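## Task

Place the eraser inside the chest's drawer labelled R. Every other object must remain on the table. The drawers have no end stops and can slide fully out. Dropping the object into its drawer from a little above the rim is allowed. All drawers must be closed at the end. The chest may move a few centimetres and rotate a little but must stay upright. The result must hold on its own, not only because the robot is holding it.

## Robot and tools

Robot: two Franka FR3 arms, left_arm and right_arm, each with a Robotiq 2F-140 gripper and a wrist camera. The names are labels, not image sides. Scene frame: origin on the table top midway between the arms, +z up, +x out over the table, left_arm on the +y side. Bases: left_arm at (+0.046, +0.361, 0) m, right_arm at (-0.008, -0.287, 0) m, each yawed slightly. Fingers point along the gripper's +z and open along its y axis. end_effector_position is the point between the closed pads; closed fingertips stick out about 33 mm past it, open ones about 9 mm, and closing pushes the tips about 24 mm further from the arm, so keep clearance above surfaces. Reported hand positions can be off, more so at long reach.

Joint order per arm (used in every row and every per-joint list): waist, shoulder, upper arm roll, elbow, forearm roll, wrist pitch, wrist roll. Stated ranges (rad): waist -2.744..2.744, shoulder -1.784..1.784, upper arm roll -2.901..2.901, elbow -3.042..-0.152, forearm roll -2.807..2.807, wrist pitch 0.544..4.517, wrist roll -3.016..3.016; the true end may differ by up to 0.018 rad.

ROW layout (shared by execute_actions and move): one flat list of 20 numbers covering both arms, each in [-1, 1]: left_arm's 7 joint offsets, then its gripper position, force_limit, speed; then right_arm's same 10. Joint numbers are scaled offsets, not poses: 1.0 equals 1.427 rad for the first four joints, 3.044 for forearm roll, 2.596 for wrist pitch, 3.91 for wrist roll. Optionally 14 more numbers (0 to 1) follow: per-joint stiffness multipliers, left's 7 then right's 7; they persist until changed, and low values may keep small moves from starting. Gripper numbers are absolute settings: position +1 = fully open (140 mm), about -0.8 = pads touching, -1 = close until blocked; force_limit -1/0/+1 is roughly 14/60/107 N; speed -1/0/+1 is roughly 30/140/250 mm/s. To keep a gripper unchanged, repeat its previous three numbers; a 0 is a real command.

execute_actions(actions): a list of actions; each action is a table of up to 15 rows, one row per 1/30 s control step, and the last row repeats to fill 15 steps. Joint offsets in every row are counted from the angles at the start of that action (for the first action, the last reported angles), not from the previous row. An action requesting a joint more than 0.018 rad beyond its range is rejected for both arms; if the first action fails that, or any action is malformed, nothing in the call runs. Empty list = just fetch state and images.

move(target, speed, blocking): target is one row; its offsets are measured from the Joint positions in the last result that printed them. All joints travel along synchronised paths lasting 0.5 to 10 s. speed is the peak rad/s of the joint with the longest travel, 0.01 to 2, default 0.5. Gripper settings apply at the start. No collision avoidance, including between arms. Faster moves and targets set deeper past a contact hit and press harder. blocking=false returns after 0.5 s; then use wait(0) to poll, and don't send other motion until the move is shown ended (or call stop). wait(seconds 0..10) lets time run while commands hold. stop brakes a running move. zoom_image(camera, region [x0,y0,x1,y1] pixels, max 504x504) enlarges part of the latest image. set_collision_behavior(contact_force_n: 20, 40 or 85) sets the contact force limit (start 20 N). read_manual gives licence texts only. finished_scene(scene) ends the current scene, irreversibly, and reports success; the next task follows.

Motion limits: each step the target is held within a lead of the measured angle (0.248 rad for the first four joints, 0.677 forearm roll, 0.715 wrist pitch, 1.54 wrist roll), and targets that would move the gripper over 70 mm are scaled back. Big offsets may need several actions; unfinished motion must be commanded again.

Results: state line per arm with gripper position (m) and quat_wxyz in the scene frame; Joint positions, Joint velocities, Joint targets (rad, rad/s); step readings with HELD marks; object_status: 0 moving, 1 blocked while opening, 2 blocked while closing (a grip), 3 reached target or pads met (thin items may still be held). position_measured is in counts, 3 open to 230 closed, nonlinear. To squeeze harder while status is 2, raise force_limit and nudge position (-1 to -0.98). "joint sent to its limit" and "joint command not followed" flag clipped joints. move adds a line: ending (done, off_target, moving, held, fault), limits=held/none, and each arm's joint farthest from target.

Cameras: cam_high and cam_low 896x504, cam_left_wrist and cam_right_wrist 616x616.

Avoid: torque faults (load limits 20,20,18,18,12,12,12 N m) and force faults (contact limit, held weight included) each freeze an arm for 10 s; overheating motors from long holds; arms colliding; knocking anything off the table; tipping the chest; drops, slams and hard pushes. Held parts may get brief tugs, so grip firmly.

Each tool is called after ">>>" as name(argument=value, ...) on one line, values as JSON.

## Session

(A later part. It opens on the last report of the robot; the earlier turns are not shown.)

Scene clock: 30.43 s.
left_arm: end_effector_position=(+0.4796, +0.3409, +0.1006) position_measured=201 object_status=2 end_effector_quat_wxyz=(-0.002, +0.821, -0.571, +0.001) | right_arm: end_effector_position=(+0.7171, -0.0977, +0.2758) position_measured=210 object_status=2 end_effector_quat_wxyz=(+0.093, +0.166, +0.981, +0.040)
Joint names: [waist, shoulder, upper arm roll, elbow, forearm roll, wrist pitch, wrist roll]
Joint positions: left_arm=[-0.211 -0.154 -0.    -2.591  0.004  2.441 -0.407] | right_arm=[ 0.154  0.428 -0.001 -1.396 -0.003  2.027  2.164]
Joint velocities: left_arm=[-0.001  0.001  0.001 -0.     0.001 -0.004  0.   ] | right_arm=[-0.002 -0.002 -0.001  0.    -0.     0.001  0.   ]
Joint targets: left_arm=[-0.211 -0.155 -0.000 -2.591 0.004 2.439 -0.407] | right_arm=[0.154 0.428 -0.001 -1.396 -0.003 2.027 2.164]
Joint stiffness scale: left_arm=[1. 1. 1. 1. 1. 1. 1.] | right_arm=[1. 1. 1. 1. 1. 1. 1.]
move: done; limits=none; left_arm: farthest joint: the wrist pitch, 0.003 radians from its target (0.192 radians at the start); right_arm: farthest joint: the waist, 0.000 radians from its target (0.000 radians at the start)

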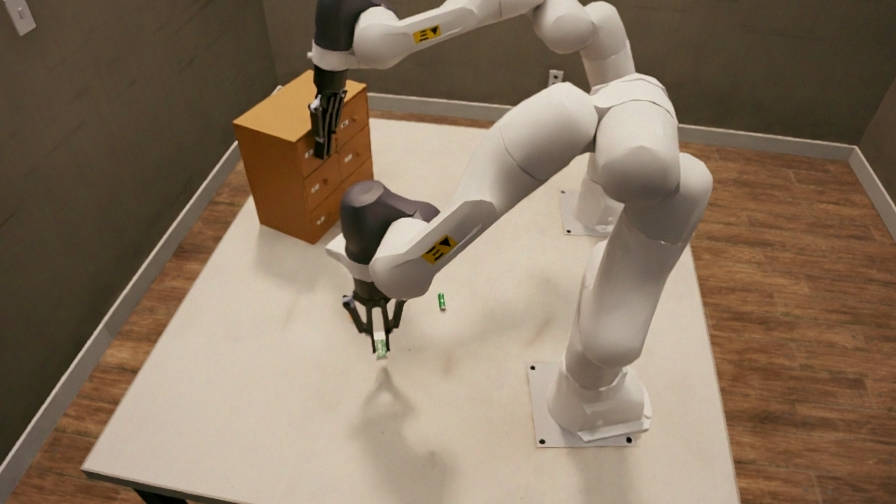

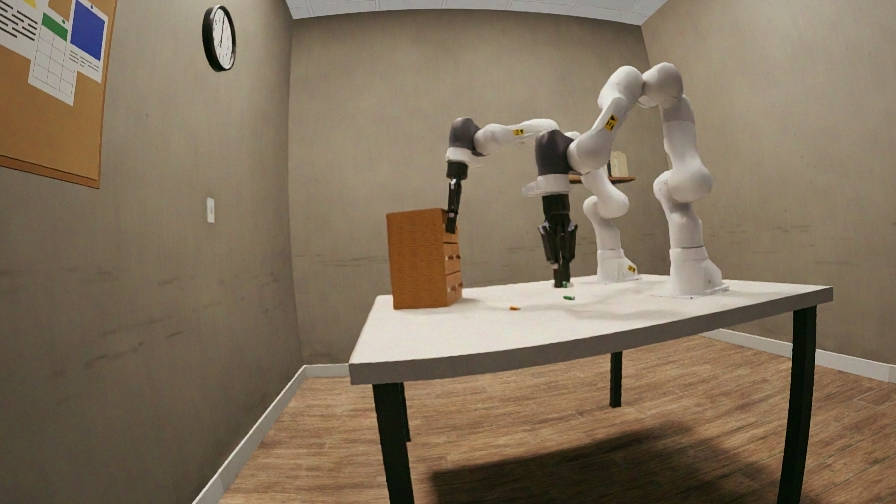

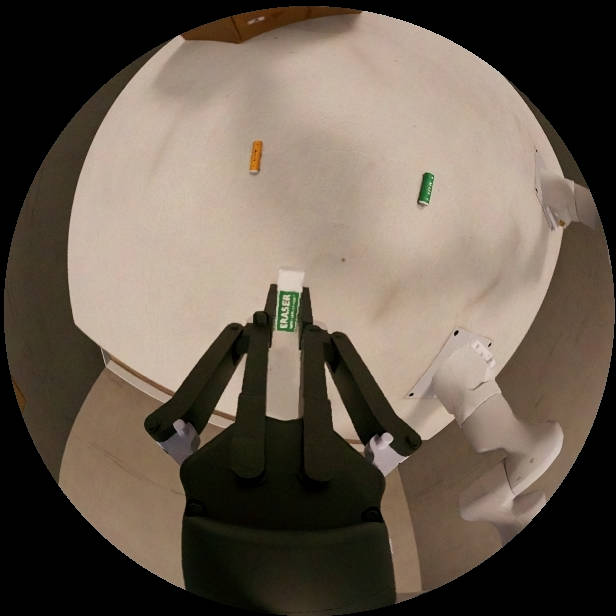

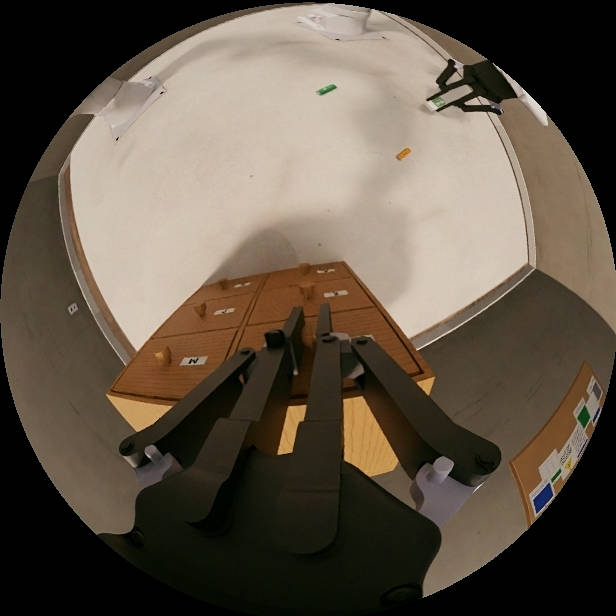

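>>> move(target=[0,-0.016,0,0.2246,0,-0.085,0.0265,-1,0,-0.8,0.0254,-0.0818,0,-0.1219,0,0.0229,0.0102,-1,0,-0.7], speed=0.28)

Scene clock: 35.97 s.
left_arm: end_effector_position=(+0.5714, +0.3368, +0.2320) position_measured=201 object_status=2 end_effector_quat_wxyz=(-0.037, +0.790, -0.609, +0.049) | right_arm: end_effector_position=(+0.6800, -0.0830, +0.2758) position_measured=210 object_status=2 end_effector_quat_wxyz=(+0.092, +0.166, +0.981, +0.043)
Joint names: [waist, shoulder, upper arm roll, elbow, forearm roll, wrist pitch, wrist roll]
Joint positions: left_arm=[-0.211 -0.176 -0.    -2.272  0.004  2.219 -0.307] | right_arm=[ 0.187  0.313 -0.001 -1.567 -0.003  2.084  2.198]
Joint velocities: left_arm=[-0.001 -0.     0.001  0.     0.001  0.001  0.002] | right_arm=[-0.002  0.     0.001 -0.001  0.    -0.001  0.001]
Joint targets: left_arm=[-0.211 -0.177 -0.000 -2.271 0.004 2.221 -0.303] | right_arm=[0.190 0.311 -0.001 -1.570 -0.003 2.087 2.204]
Joint stiffness scale: left_arm=[1. 1. 1. 1. 1. 1. 1.] | right_arm=[1. 1. 1. 1. 1. 1. 1.]
move: done; limits=none; left_arm: farthest joint: the wrist roll, 0.004 radians from its target (0.103 radians at the start); right_arm: farthest joint: the wrist roll, 0.006 radians from its target (0.039 radians at the start)

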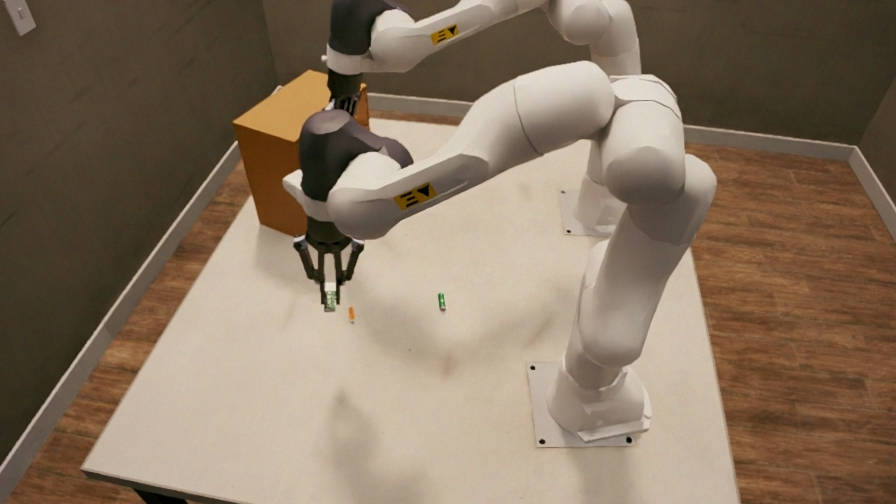

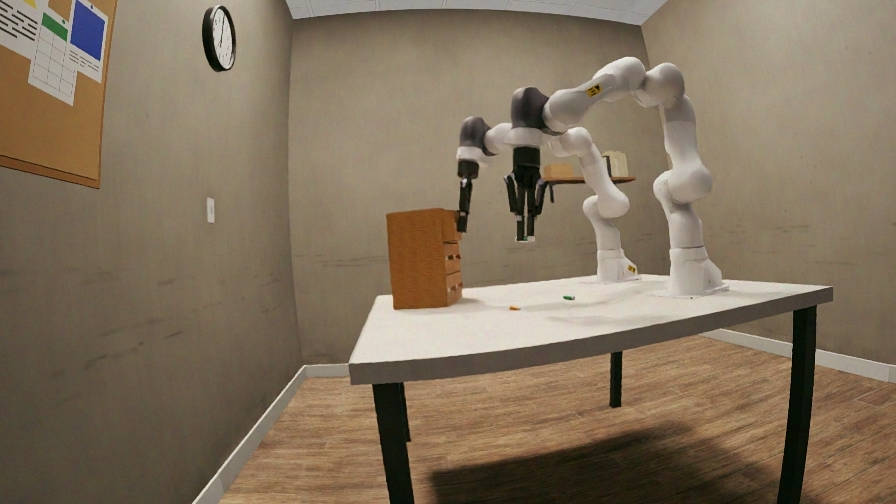

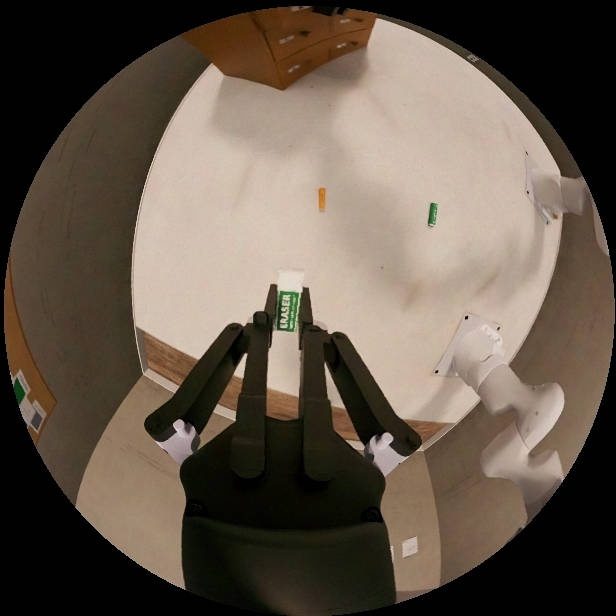

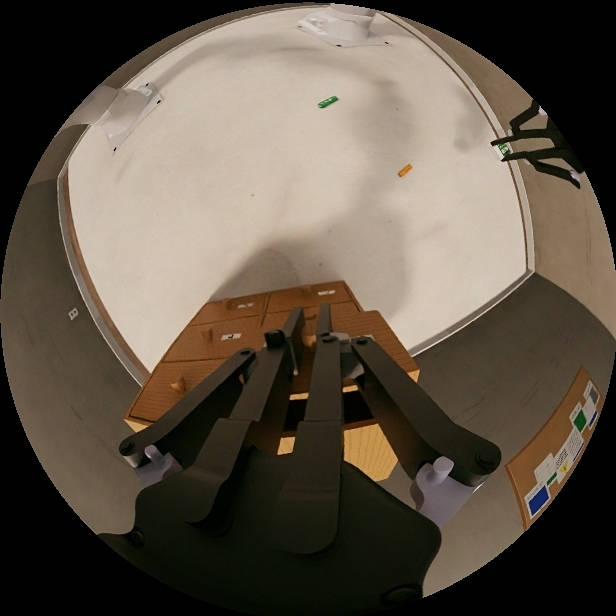

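>>> move(target=[0,-0.016,0,0.2246,0,-0.085,0.0265,-1,0,-0.8,0.0276,-0.073,0,-0.1035,0,0.0176,0.0108,-1,0,-0.7], speed=0.3)

>>> execute_actions(actions=[[[0,0,0,0,0,0,0,-1,0,-0.8,0,0,0,0,0,0,0,-0.2,0,0]]])

>>> move(target=[0,0,0,0,0,0,0,-1,0,-0.8,0.028,-0.066,0,-0.09,0,0.0135,0.01,-0.2,0,0], speed=0.3)

Scene clock: 39.23 s.
left_arm: end_effector_position=(+0.6194, +0.3348, +0.3831) position_measured=201 object_status=2 end_effector_quat_wxyz=(-0.077, +0.756, -0.643, +0.096) | right_arm: end_effector_position=(+0.6429, -0.0692, +0.2752) position_measured=210 object_status=2 end_effector_quat_wxyz=(+0.090, +0.167, +0.981, +0.047)
Joint names: [waist, shoulder, upper arm roll, elbow, forearm roll, wrist pitch, wrist roll]
Joint positions: left_arm=[-0.211 -0.2   -0.    -1.953  0.004  2.    -0.209] | right_arm=[ 0.222  0.211 -0.002 -1.713 -0.003  2.126  2.235]
Joint velocities: left_arm=[ 0.001  0.     0.001 -0.002 -0.    -0.002  0.004] | right_arm=[-0.    -0.    -0.     0.    -0.001  0.     0.001]
Joint targets: left_arm=[-0.211 -0.199 -0.000 -1.952 0.004 1.998 -0.203] | right_arm=[0.226 0.209 -0.001 -1.715 -0.003 2.130 2.240]
Joint stiffness scale: left_arm=[1. 1. 1. 1. 1. 1. 1.] | right_arm=[1. 1. 1. 1. 1. 1. 1.]
move: done; limits=none; left_arm: farthest joint: the wrist roll, 0.006 radians from its target (0.103 radians at the start); right_arm: farthest joint: the wrist roll, 0.006 radians from its target (0.042 radians at the start)

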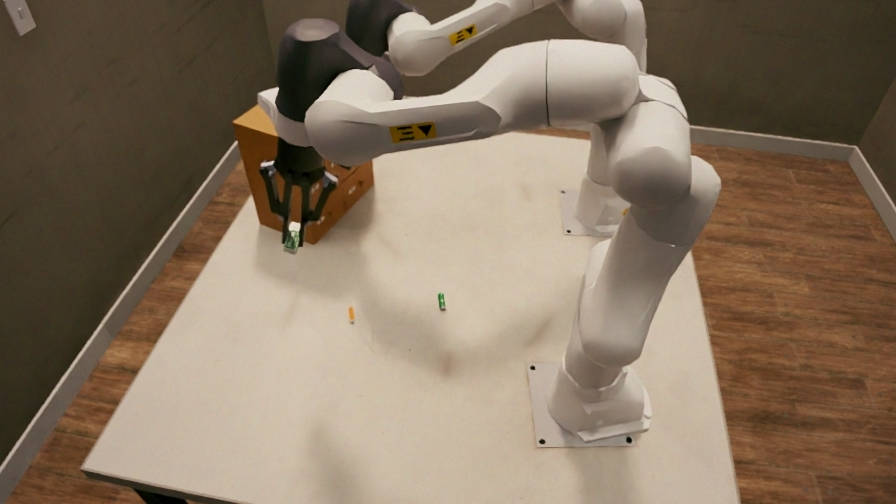

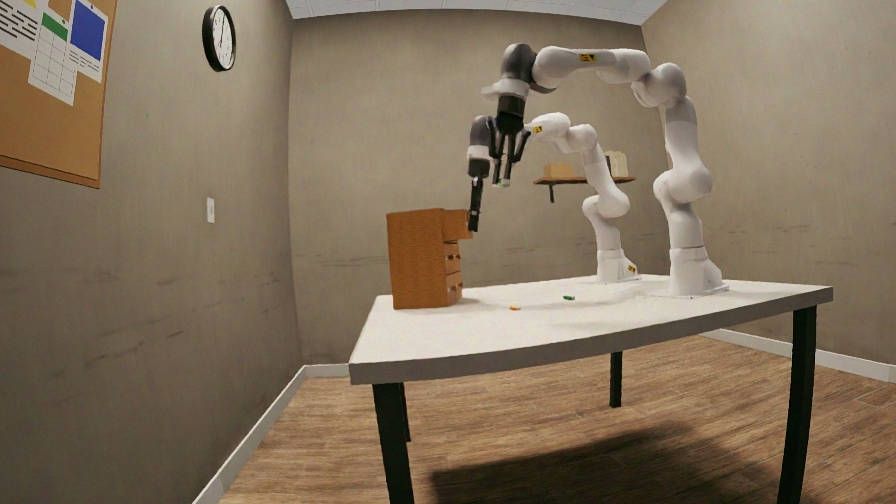

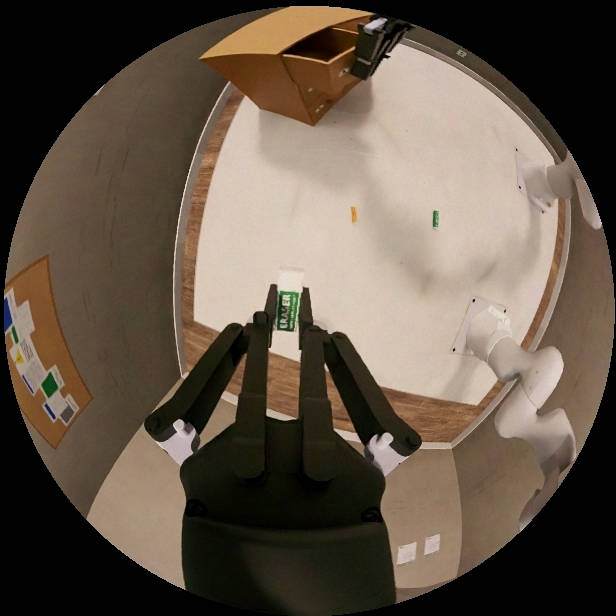

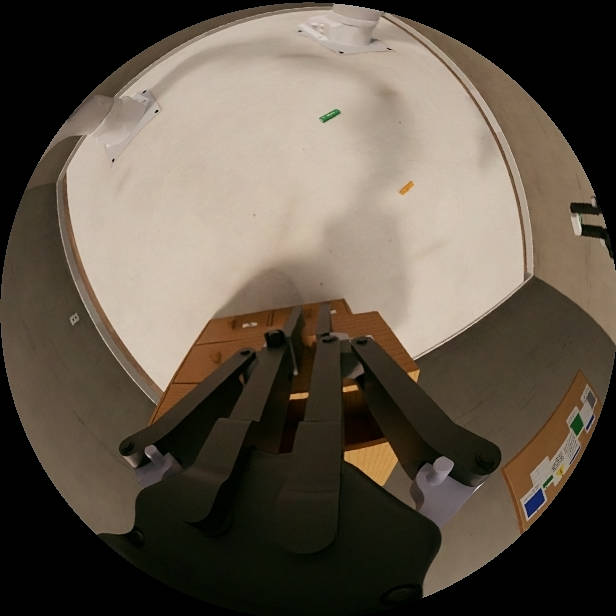

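Scene clock: 39.73 s.
left_arm: end_effector_position=(+0.6194, +0.3348, +0.3831) position_measured=201 object_status=2 end_effector_quat_wxyz=(-0.077, +0.756, -0.643, +0.096) | right_arm: end_effector_position=(+0.6429, -0.0692, +0.2752) position_measured=154 object_status=3 end_effector_quat_wxyz=(+0.090, +0.167, +0.981, +0.047)
Joint names: [waist, shoulder, upper arm roll, elbow, forearm roll, wrist pitch, wrist roll]
Joint positions: left_arm=[-0.211 -0.2   -0.    -1.953  0.004  2.    -0.209] | right_arm=[ 0.222  0.211 -0.002 -1.713 -0.003  2.126  2.235]
Joint velocities: left_arm=[-0.     0.     0.    -0.001  0.     0.     0.001] | right_arm=[-0.001  0.002  0.001 -0.001  0.    -0.     0.002]
Joint targets: left_arm=[-0.211 -0.200 -0.000 -1.953 0.004 2.000 -0.209] | right_arm=[0.222 0.211 -0.002 -1.713 -0.003 2.126 2.235]
Joint stiffness scale: left_arm=[1. 1. 1. 1. 1. 1. 1.] | right_arm=[1. 1. 1. 1. 1. 1. 1.]
Step readings (joint positions):
0: left_arm=[-0.211 -0.200 -0.000 -1.953 0.004 2.000 -0.209] | right_arm=[0.222 0.211 -0.002 -1.713 -0.003 2.126 2.235]
1: left_arm=[-0.211 -0.200 -0.000 -1.953 0.004 2.000 -0.209] | right_arm=[0.222 0.211 -0.002 -1.713 -0.003 2.126 2.235]
2: left_arm=[-0.211 -0.200 -0.000 -1.953 0.004 2.000 -0.209] | right_arm=[0.222 0.211 -0.002 -1.713 -0.003 2.126 2.235]
4: left_arm=[-0.211 -0.200 -0.000 -1.953 0.004 2.000 -0.209] | right_arm=[0.222 0.211 -0.002 -1.713 -0.003 2.126 2.235]
8: left_arm=[-0.211 -0.200 -0.000 -1.953 0.004 2.000 -0.209] | right_arm=[0.222 0.211 -0.002 -1.713 -0.003 2.126 2.235]
15: Joint positions above

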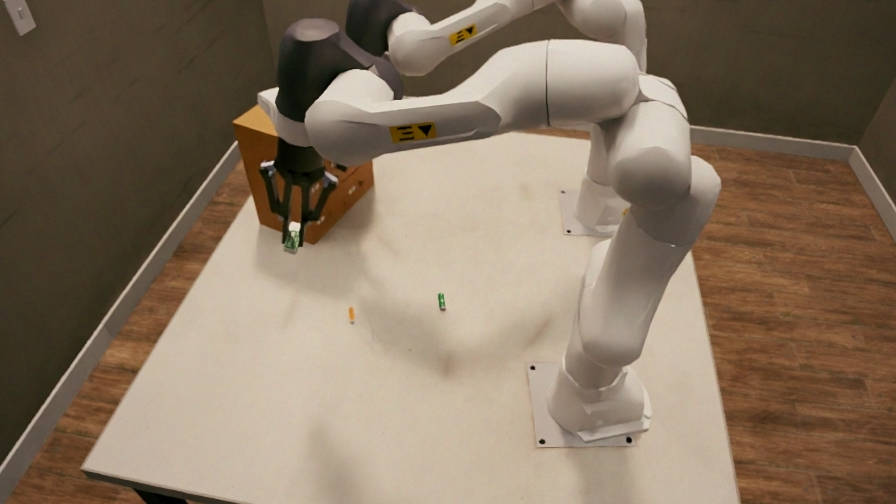

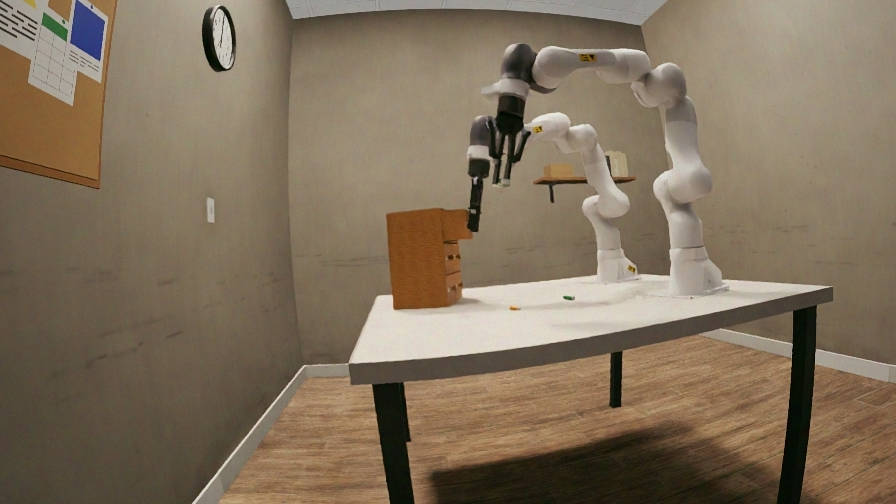

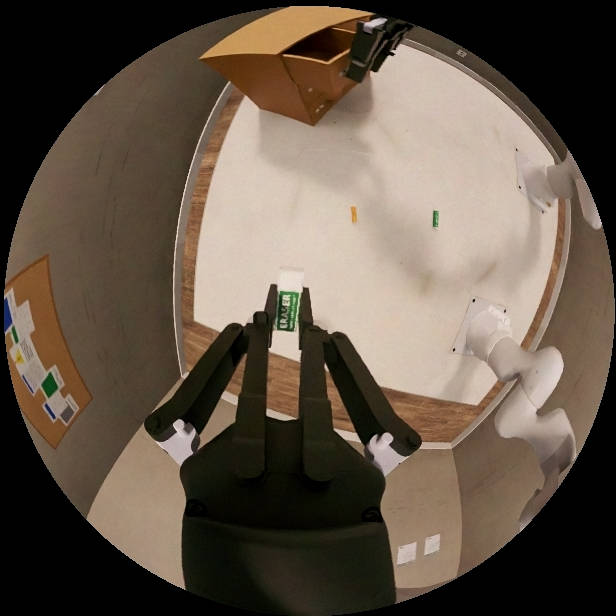

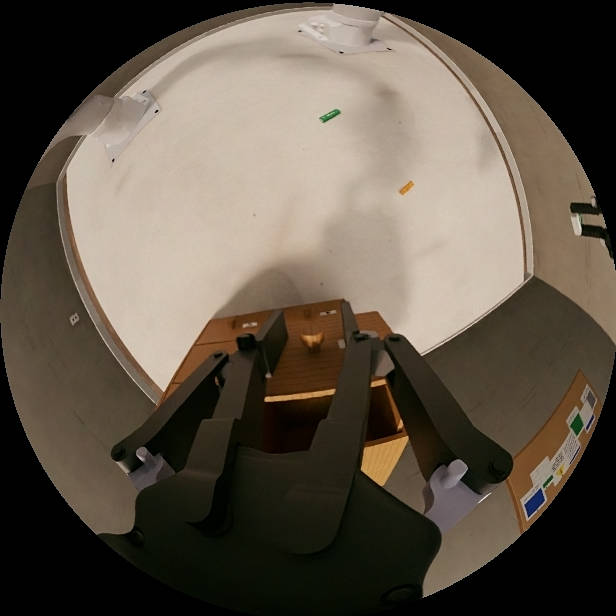

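Scene clock: 40.93 s.
left_arm: end_effector_position=(+0.6194, +0.3348, +0.3831) position_measured=201 object_status=2 end_effector_quat_wxyz=(-0.077, +0.756, -0.643, +0.096) | right_arm: end_effector_position=(+0.6061, -0.0553, +0.2741) position_measured=154 object_status=3 end_effector_quat_wxyz=(+0.087, +0.164, +0.981, +0.049)
Joint names: [waist, shoulder, upper arm roll, elbow, forearm roll, wrist pitch, wrist roll]
Joint positions: left_arm=[-0.211 -0.2   -0.    -1.953  0.004  2.    -0.209] | right_arm=[ 0.26   0.119 -0.002 -1.839 -0.003  2.158  2.266]
Joint velocities: left_arm=[-0.    -0.001 -0.001  0.001 -0.001  0.001  0.001] | right_arm=[-0.001 -0.     0.001 -0.    -0.001 -0.001  0.005]
Joint targets: left_arm=[-0.211 -0.200 -0.000 -1.953 0.004 2.000 -0.209] | right_arm=[0.262 0.117 -0.002 -1.841 -0.003 2.161 2.274]
Joint stiffness scale: left_arm=[1. 1. 1. 1. 1. 1. 1.] | right_arm=[1. 1. 1. 1. 1. 1. 1.]
move: done; limits=none; left_arm: farthest joint: the waist, 0.000 radians from its target (0.000 radians at the start); right_arm: farthest joint: the wrist roll, 0.008 radians from its target (0.039 radians at the start)

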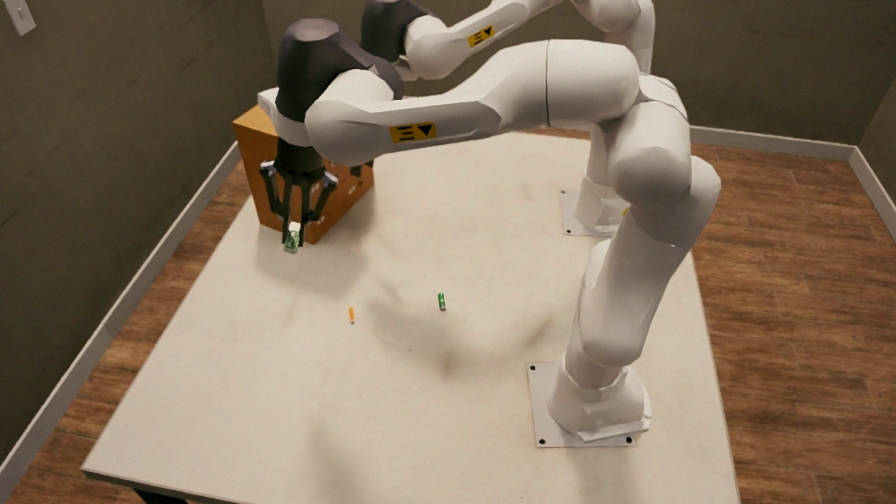

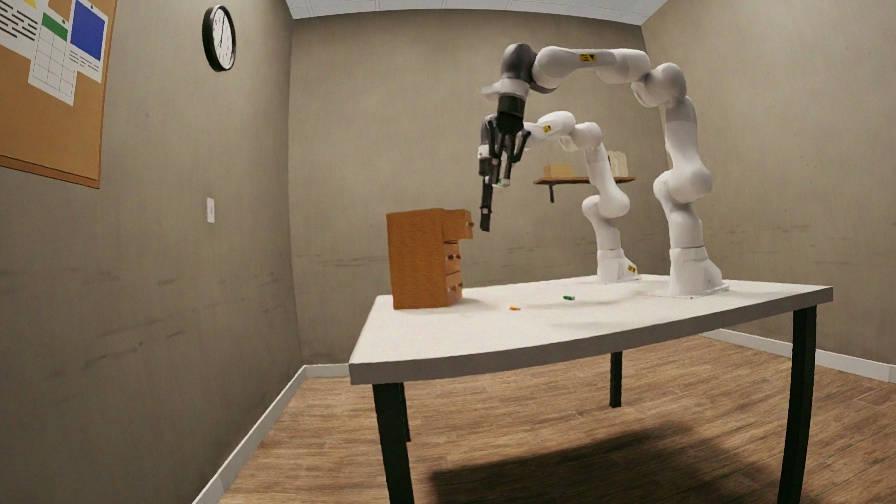

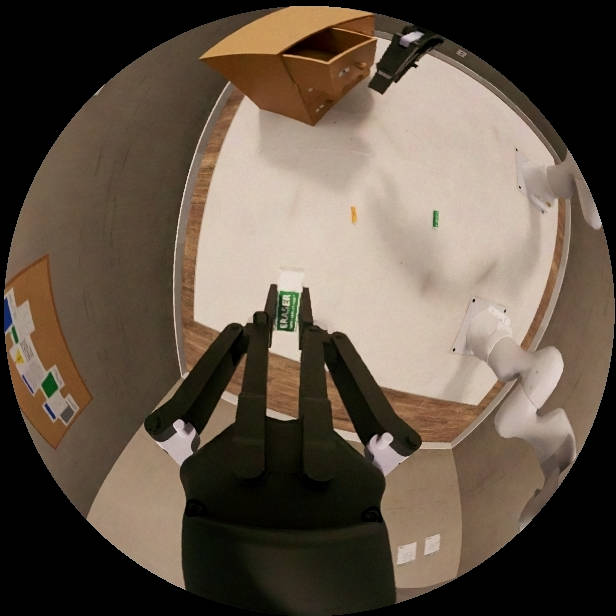

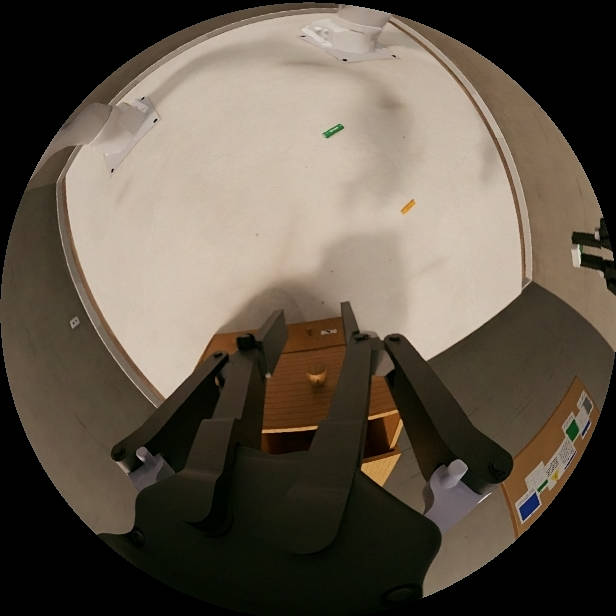

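>>> move(target=[-0.3773,0.3554,0,0.3607,0,0.0753,0,-1,0,-0.8,-0.175,-0.385,0,-0.385,0,0,-0.064,-0.2,0,0], speed=0.45)

Scene clock: 44.17 s.
left_arm: end_effector_position=(+0.6986, -0.0729, +0.3730) position_measured=201 object_status=2 end_effector_quat_wxyz=(+0.085, -0.547, +0.808, -0.204) | right_arm: end_effector_position=(+0.4702, -0.2326, +0.2922) position_measured=154 object_status=3 end_effector_quat_wxyz=(+0.097, +0.167, +0.981, +0.027)
Joint names: [waist, shoulder, upper arm roll, elbow, forearm roll, wrist pitch, wrist roll]
Joint positions: left_arm=[-0.751  0.308 -0.002 -1.44   0.004  2.193 -0.209] | right_arm=[ 0.013 -0.428 -0.002 -2.385 -0.003  2.16   2.023]
Joint velocities: left_arm=[0.    0.    0.001 0.001 0.    0.001 0.001] | right_arm=[-0.    -0.001 -0.001  0.    -0.001  0.001 -0.005]
Joint targets: left_arm=[-0.750 0.307 -0.000 -1.439 0.004 2.196 -0.209] | right_arm=[0.010 -0.430 -0.002 -2.388 -0.003 2.158 2.016]
Joint stiffness scale: left_arm=[1. 1. 1. 1. 1. 1. 1.] | right_arm=[1. 1. 1. 1. 1. 1. 1.]
move: done; limits=none; left_arm: farthest joint: the upper arm roll, 0.002 radians from its target (0.000 radians at the start); right_arm: farthest joint: the wrist roll, 0.008 radians from its target (0.252 radians at the start)

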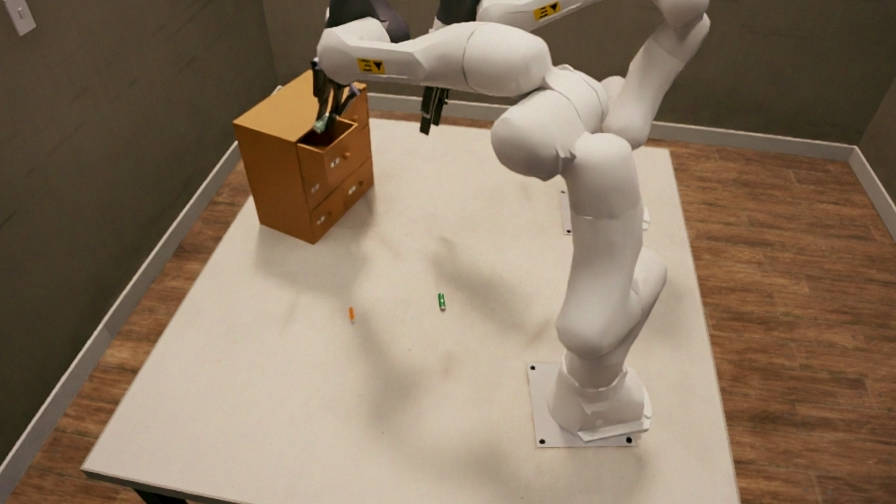

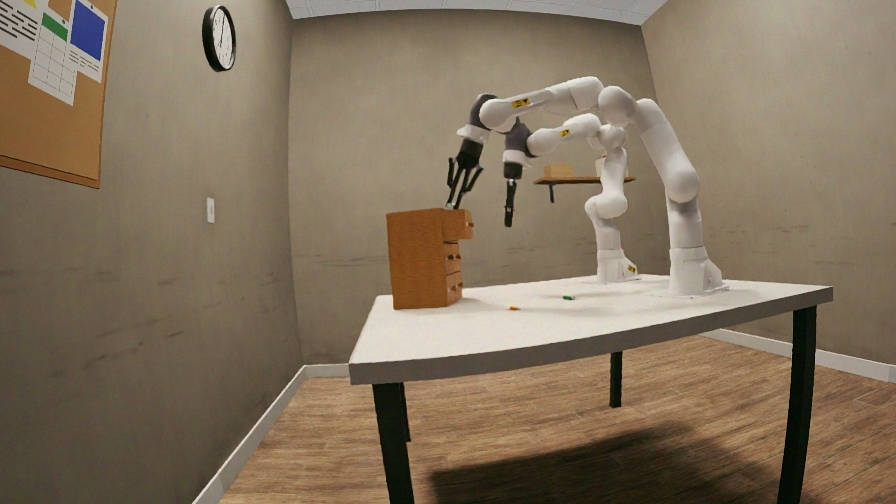

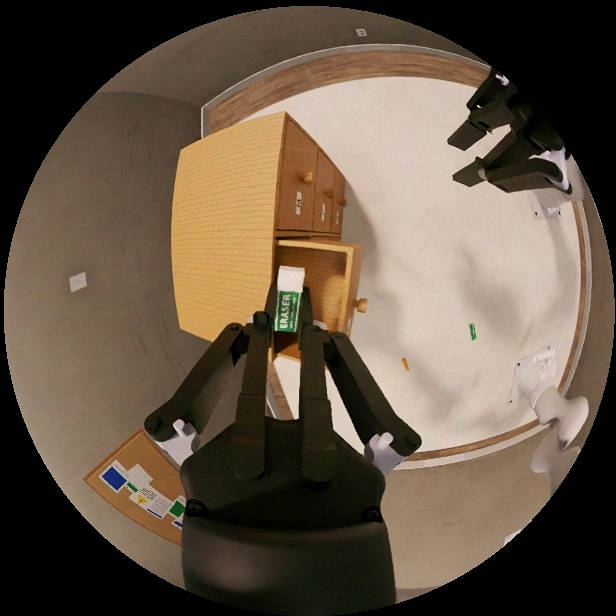

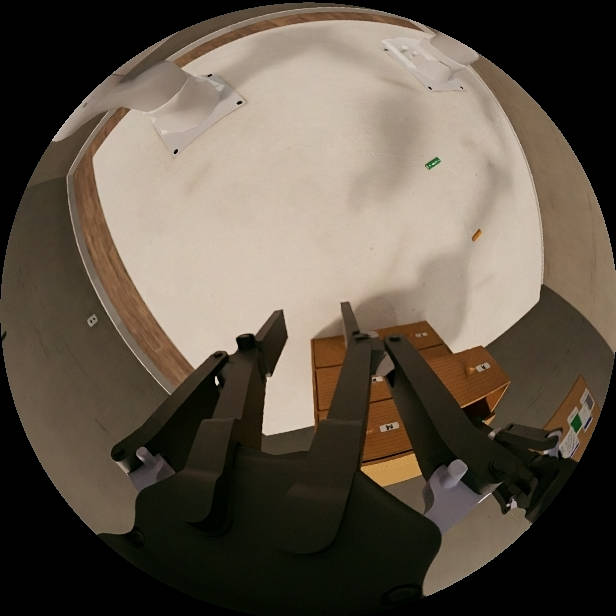

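>>> move(target=[0.011,0.009,0,0,0,-0.018,0,-1,0,-0.8,0,0,0,0,0,0,0,-0.2,0,0], speed=0.1)

>>> zoom_image(camera="cam_high", region=[270, 80, 410, 200])

>>> zoom_image(camera="cam_low", region=[410, 160, 510, 260])

>>> zoom_image(camera="cam_right_wrist", region=[400, 320, 560, 460])

Scene clock: 46.30 s.
left_arm: end_effector_position=(+0.6957, -0.0573, +0.3542) position_measured=201 object_status=2 end_effector_quat_wxyz=(+0.076, -0.556, +0.808, -0.178) | right_arm: end_effector_position=(+0.4702, -0.2327, +0.2921) position_measured=154 object_status=3 end_effector_quat_wxyz=(+0.097, +0.166, +0.981, +0.027)
Joint names: [waist, shoulder, upper arm roll, elbow, forearm roll, wrist pitch, wrist roll]
Joint positions: left_arm=[-0.736  0.32  -0.002 -1.44   0.004  2.149 -0.209] | right_arm=[ 0.013 -0.428 -0.002 -2.385 -0.003  2.16   2.022]
Joint velocities: left_arm=[ 0.001 -0.     0.    -0.001 -0.001 -0.003  0.001] | right_arm=[ 0.    -0.001  0.     0.001  0.     0.     0.003]
Joint targets: left_arm=[-0.735 0.321 -0.002 -1.440 0.004 2.146 -0.209] | right_arm=[0.013 -0.428 -0.002 -2.385 -0.003 2.160 2.023]
Joint stiffness scale: left_arm=[1. 1. 1. 1. 1. 1. 1.] | right_arm=[1. 1. 1. 1. 1. 1. 1.]
move: done; limits=none; left_arm: farthest joint: the wrist pitch, 0.003 radians from its target (0.047 radians at the start); right_arm: farthest joint: the wrist roll, 0.001 radians from its target (0.001 radians at the start)

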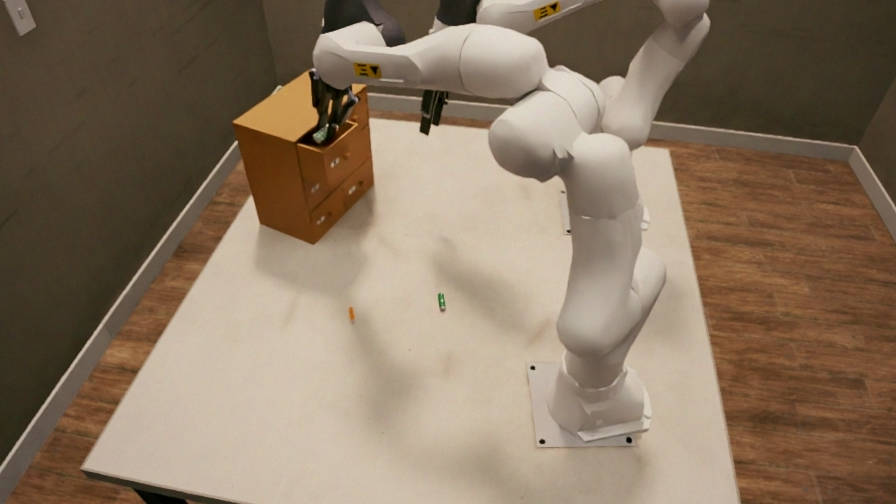

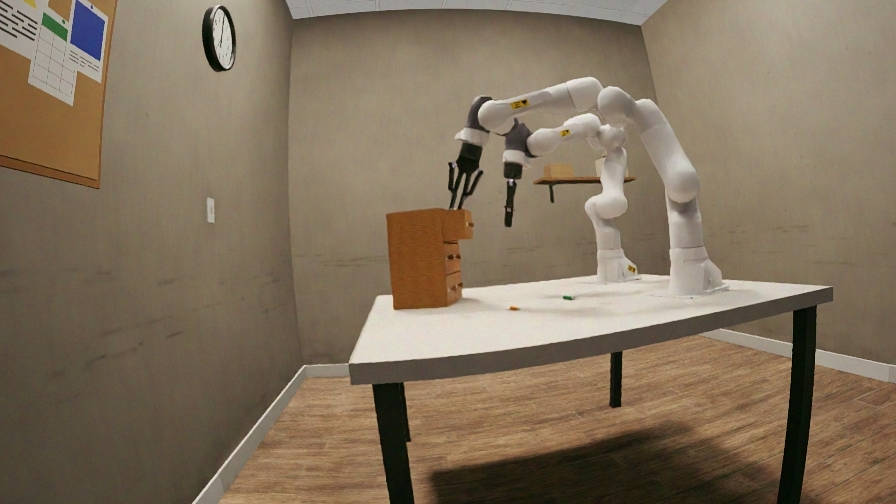

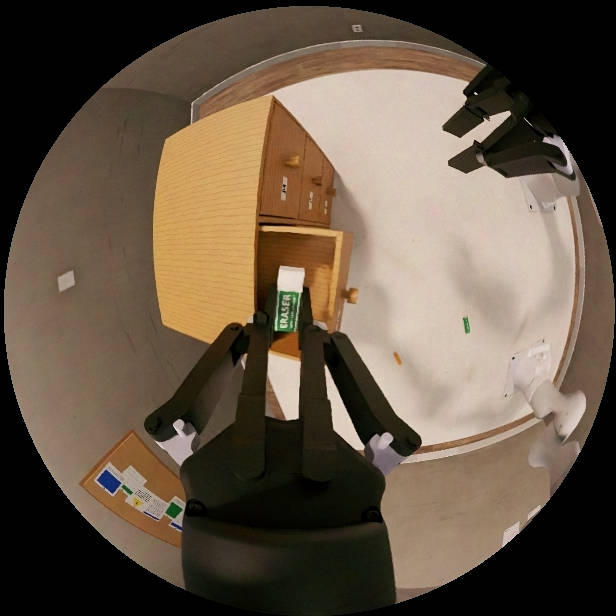

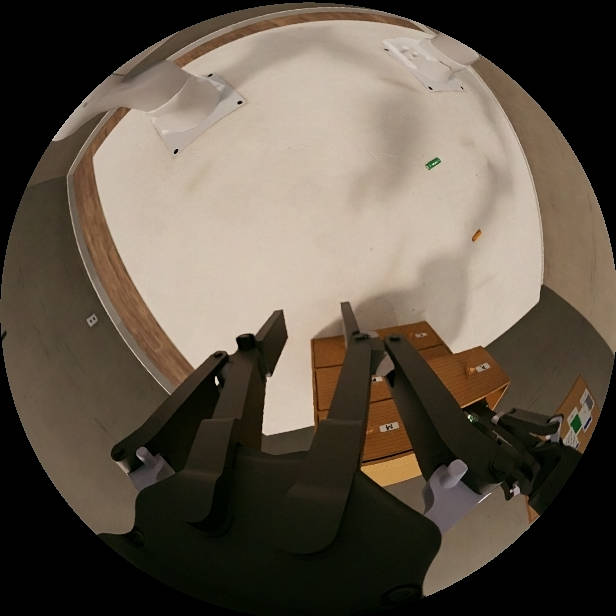

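Region (270, 80, 410, 200) of cam_high's 896x504 image, scaled by 3.600, with more detail than that image has; it fills the top 432 rows of this view, and the rest is white.

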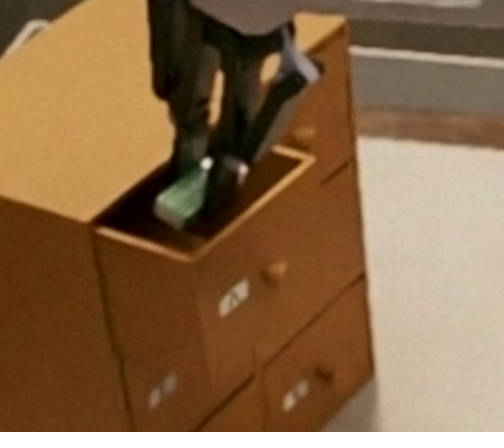

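Region (410, 160, 510, 260) of cam_low's 896x504 image, scaled by 5.040, with more detail than that image has.

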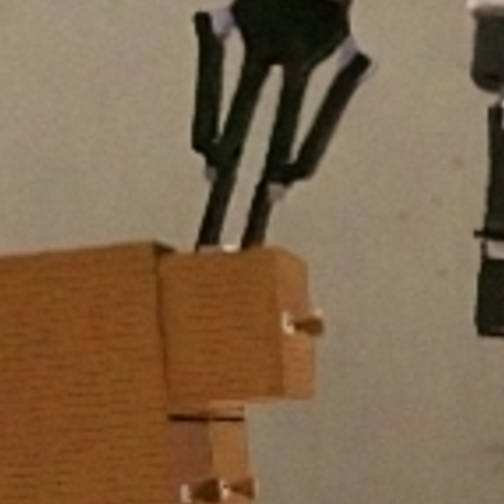

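Region (400, 320, 560, 460) of cam_right_wrist's 616x616 image, scaled by 3.150, with more detail than that image has; it fills the top 441 rows of this view, and the rest is white.

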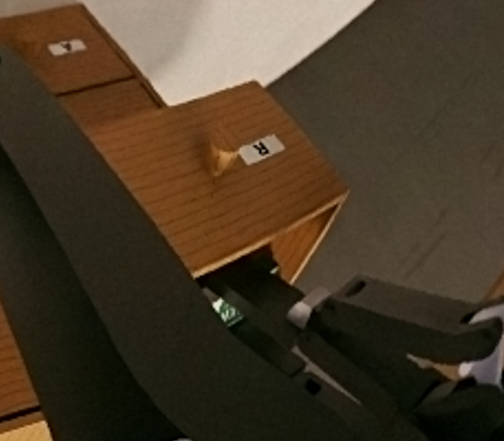

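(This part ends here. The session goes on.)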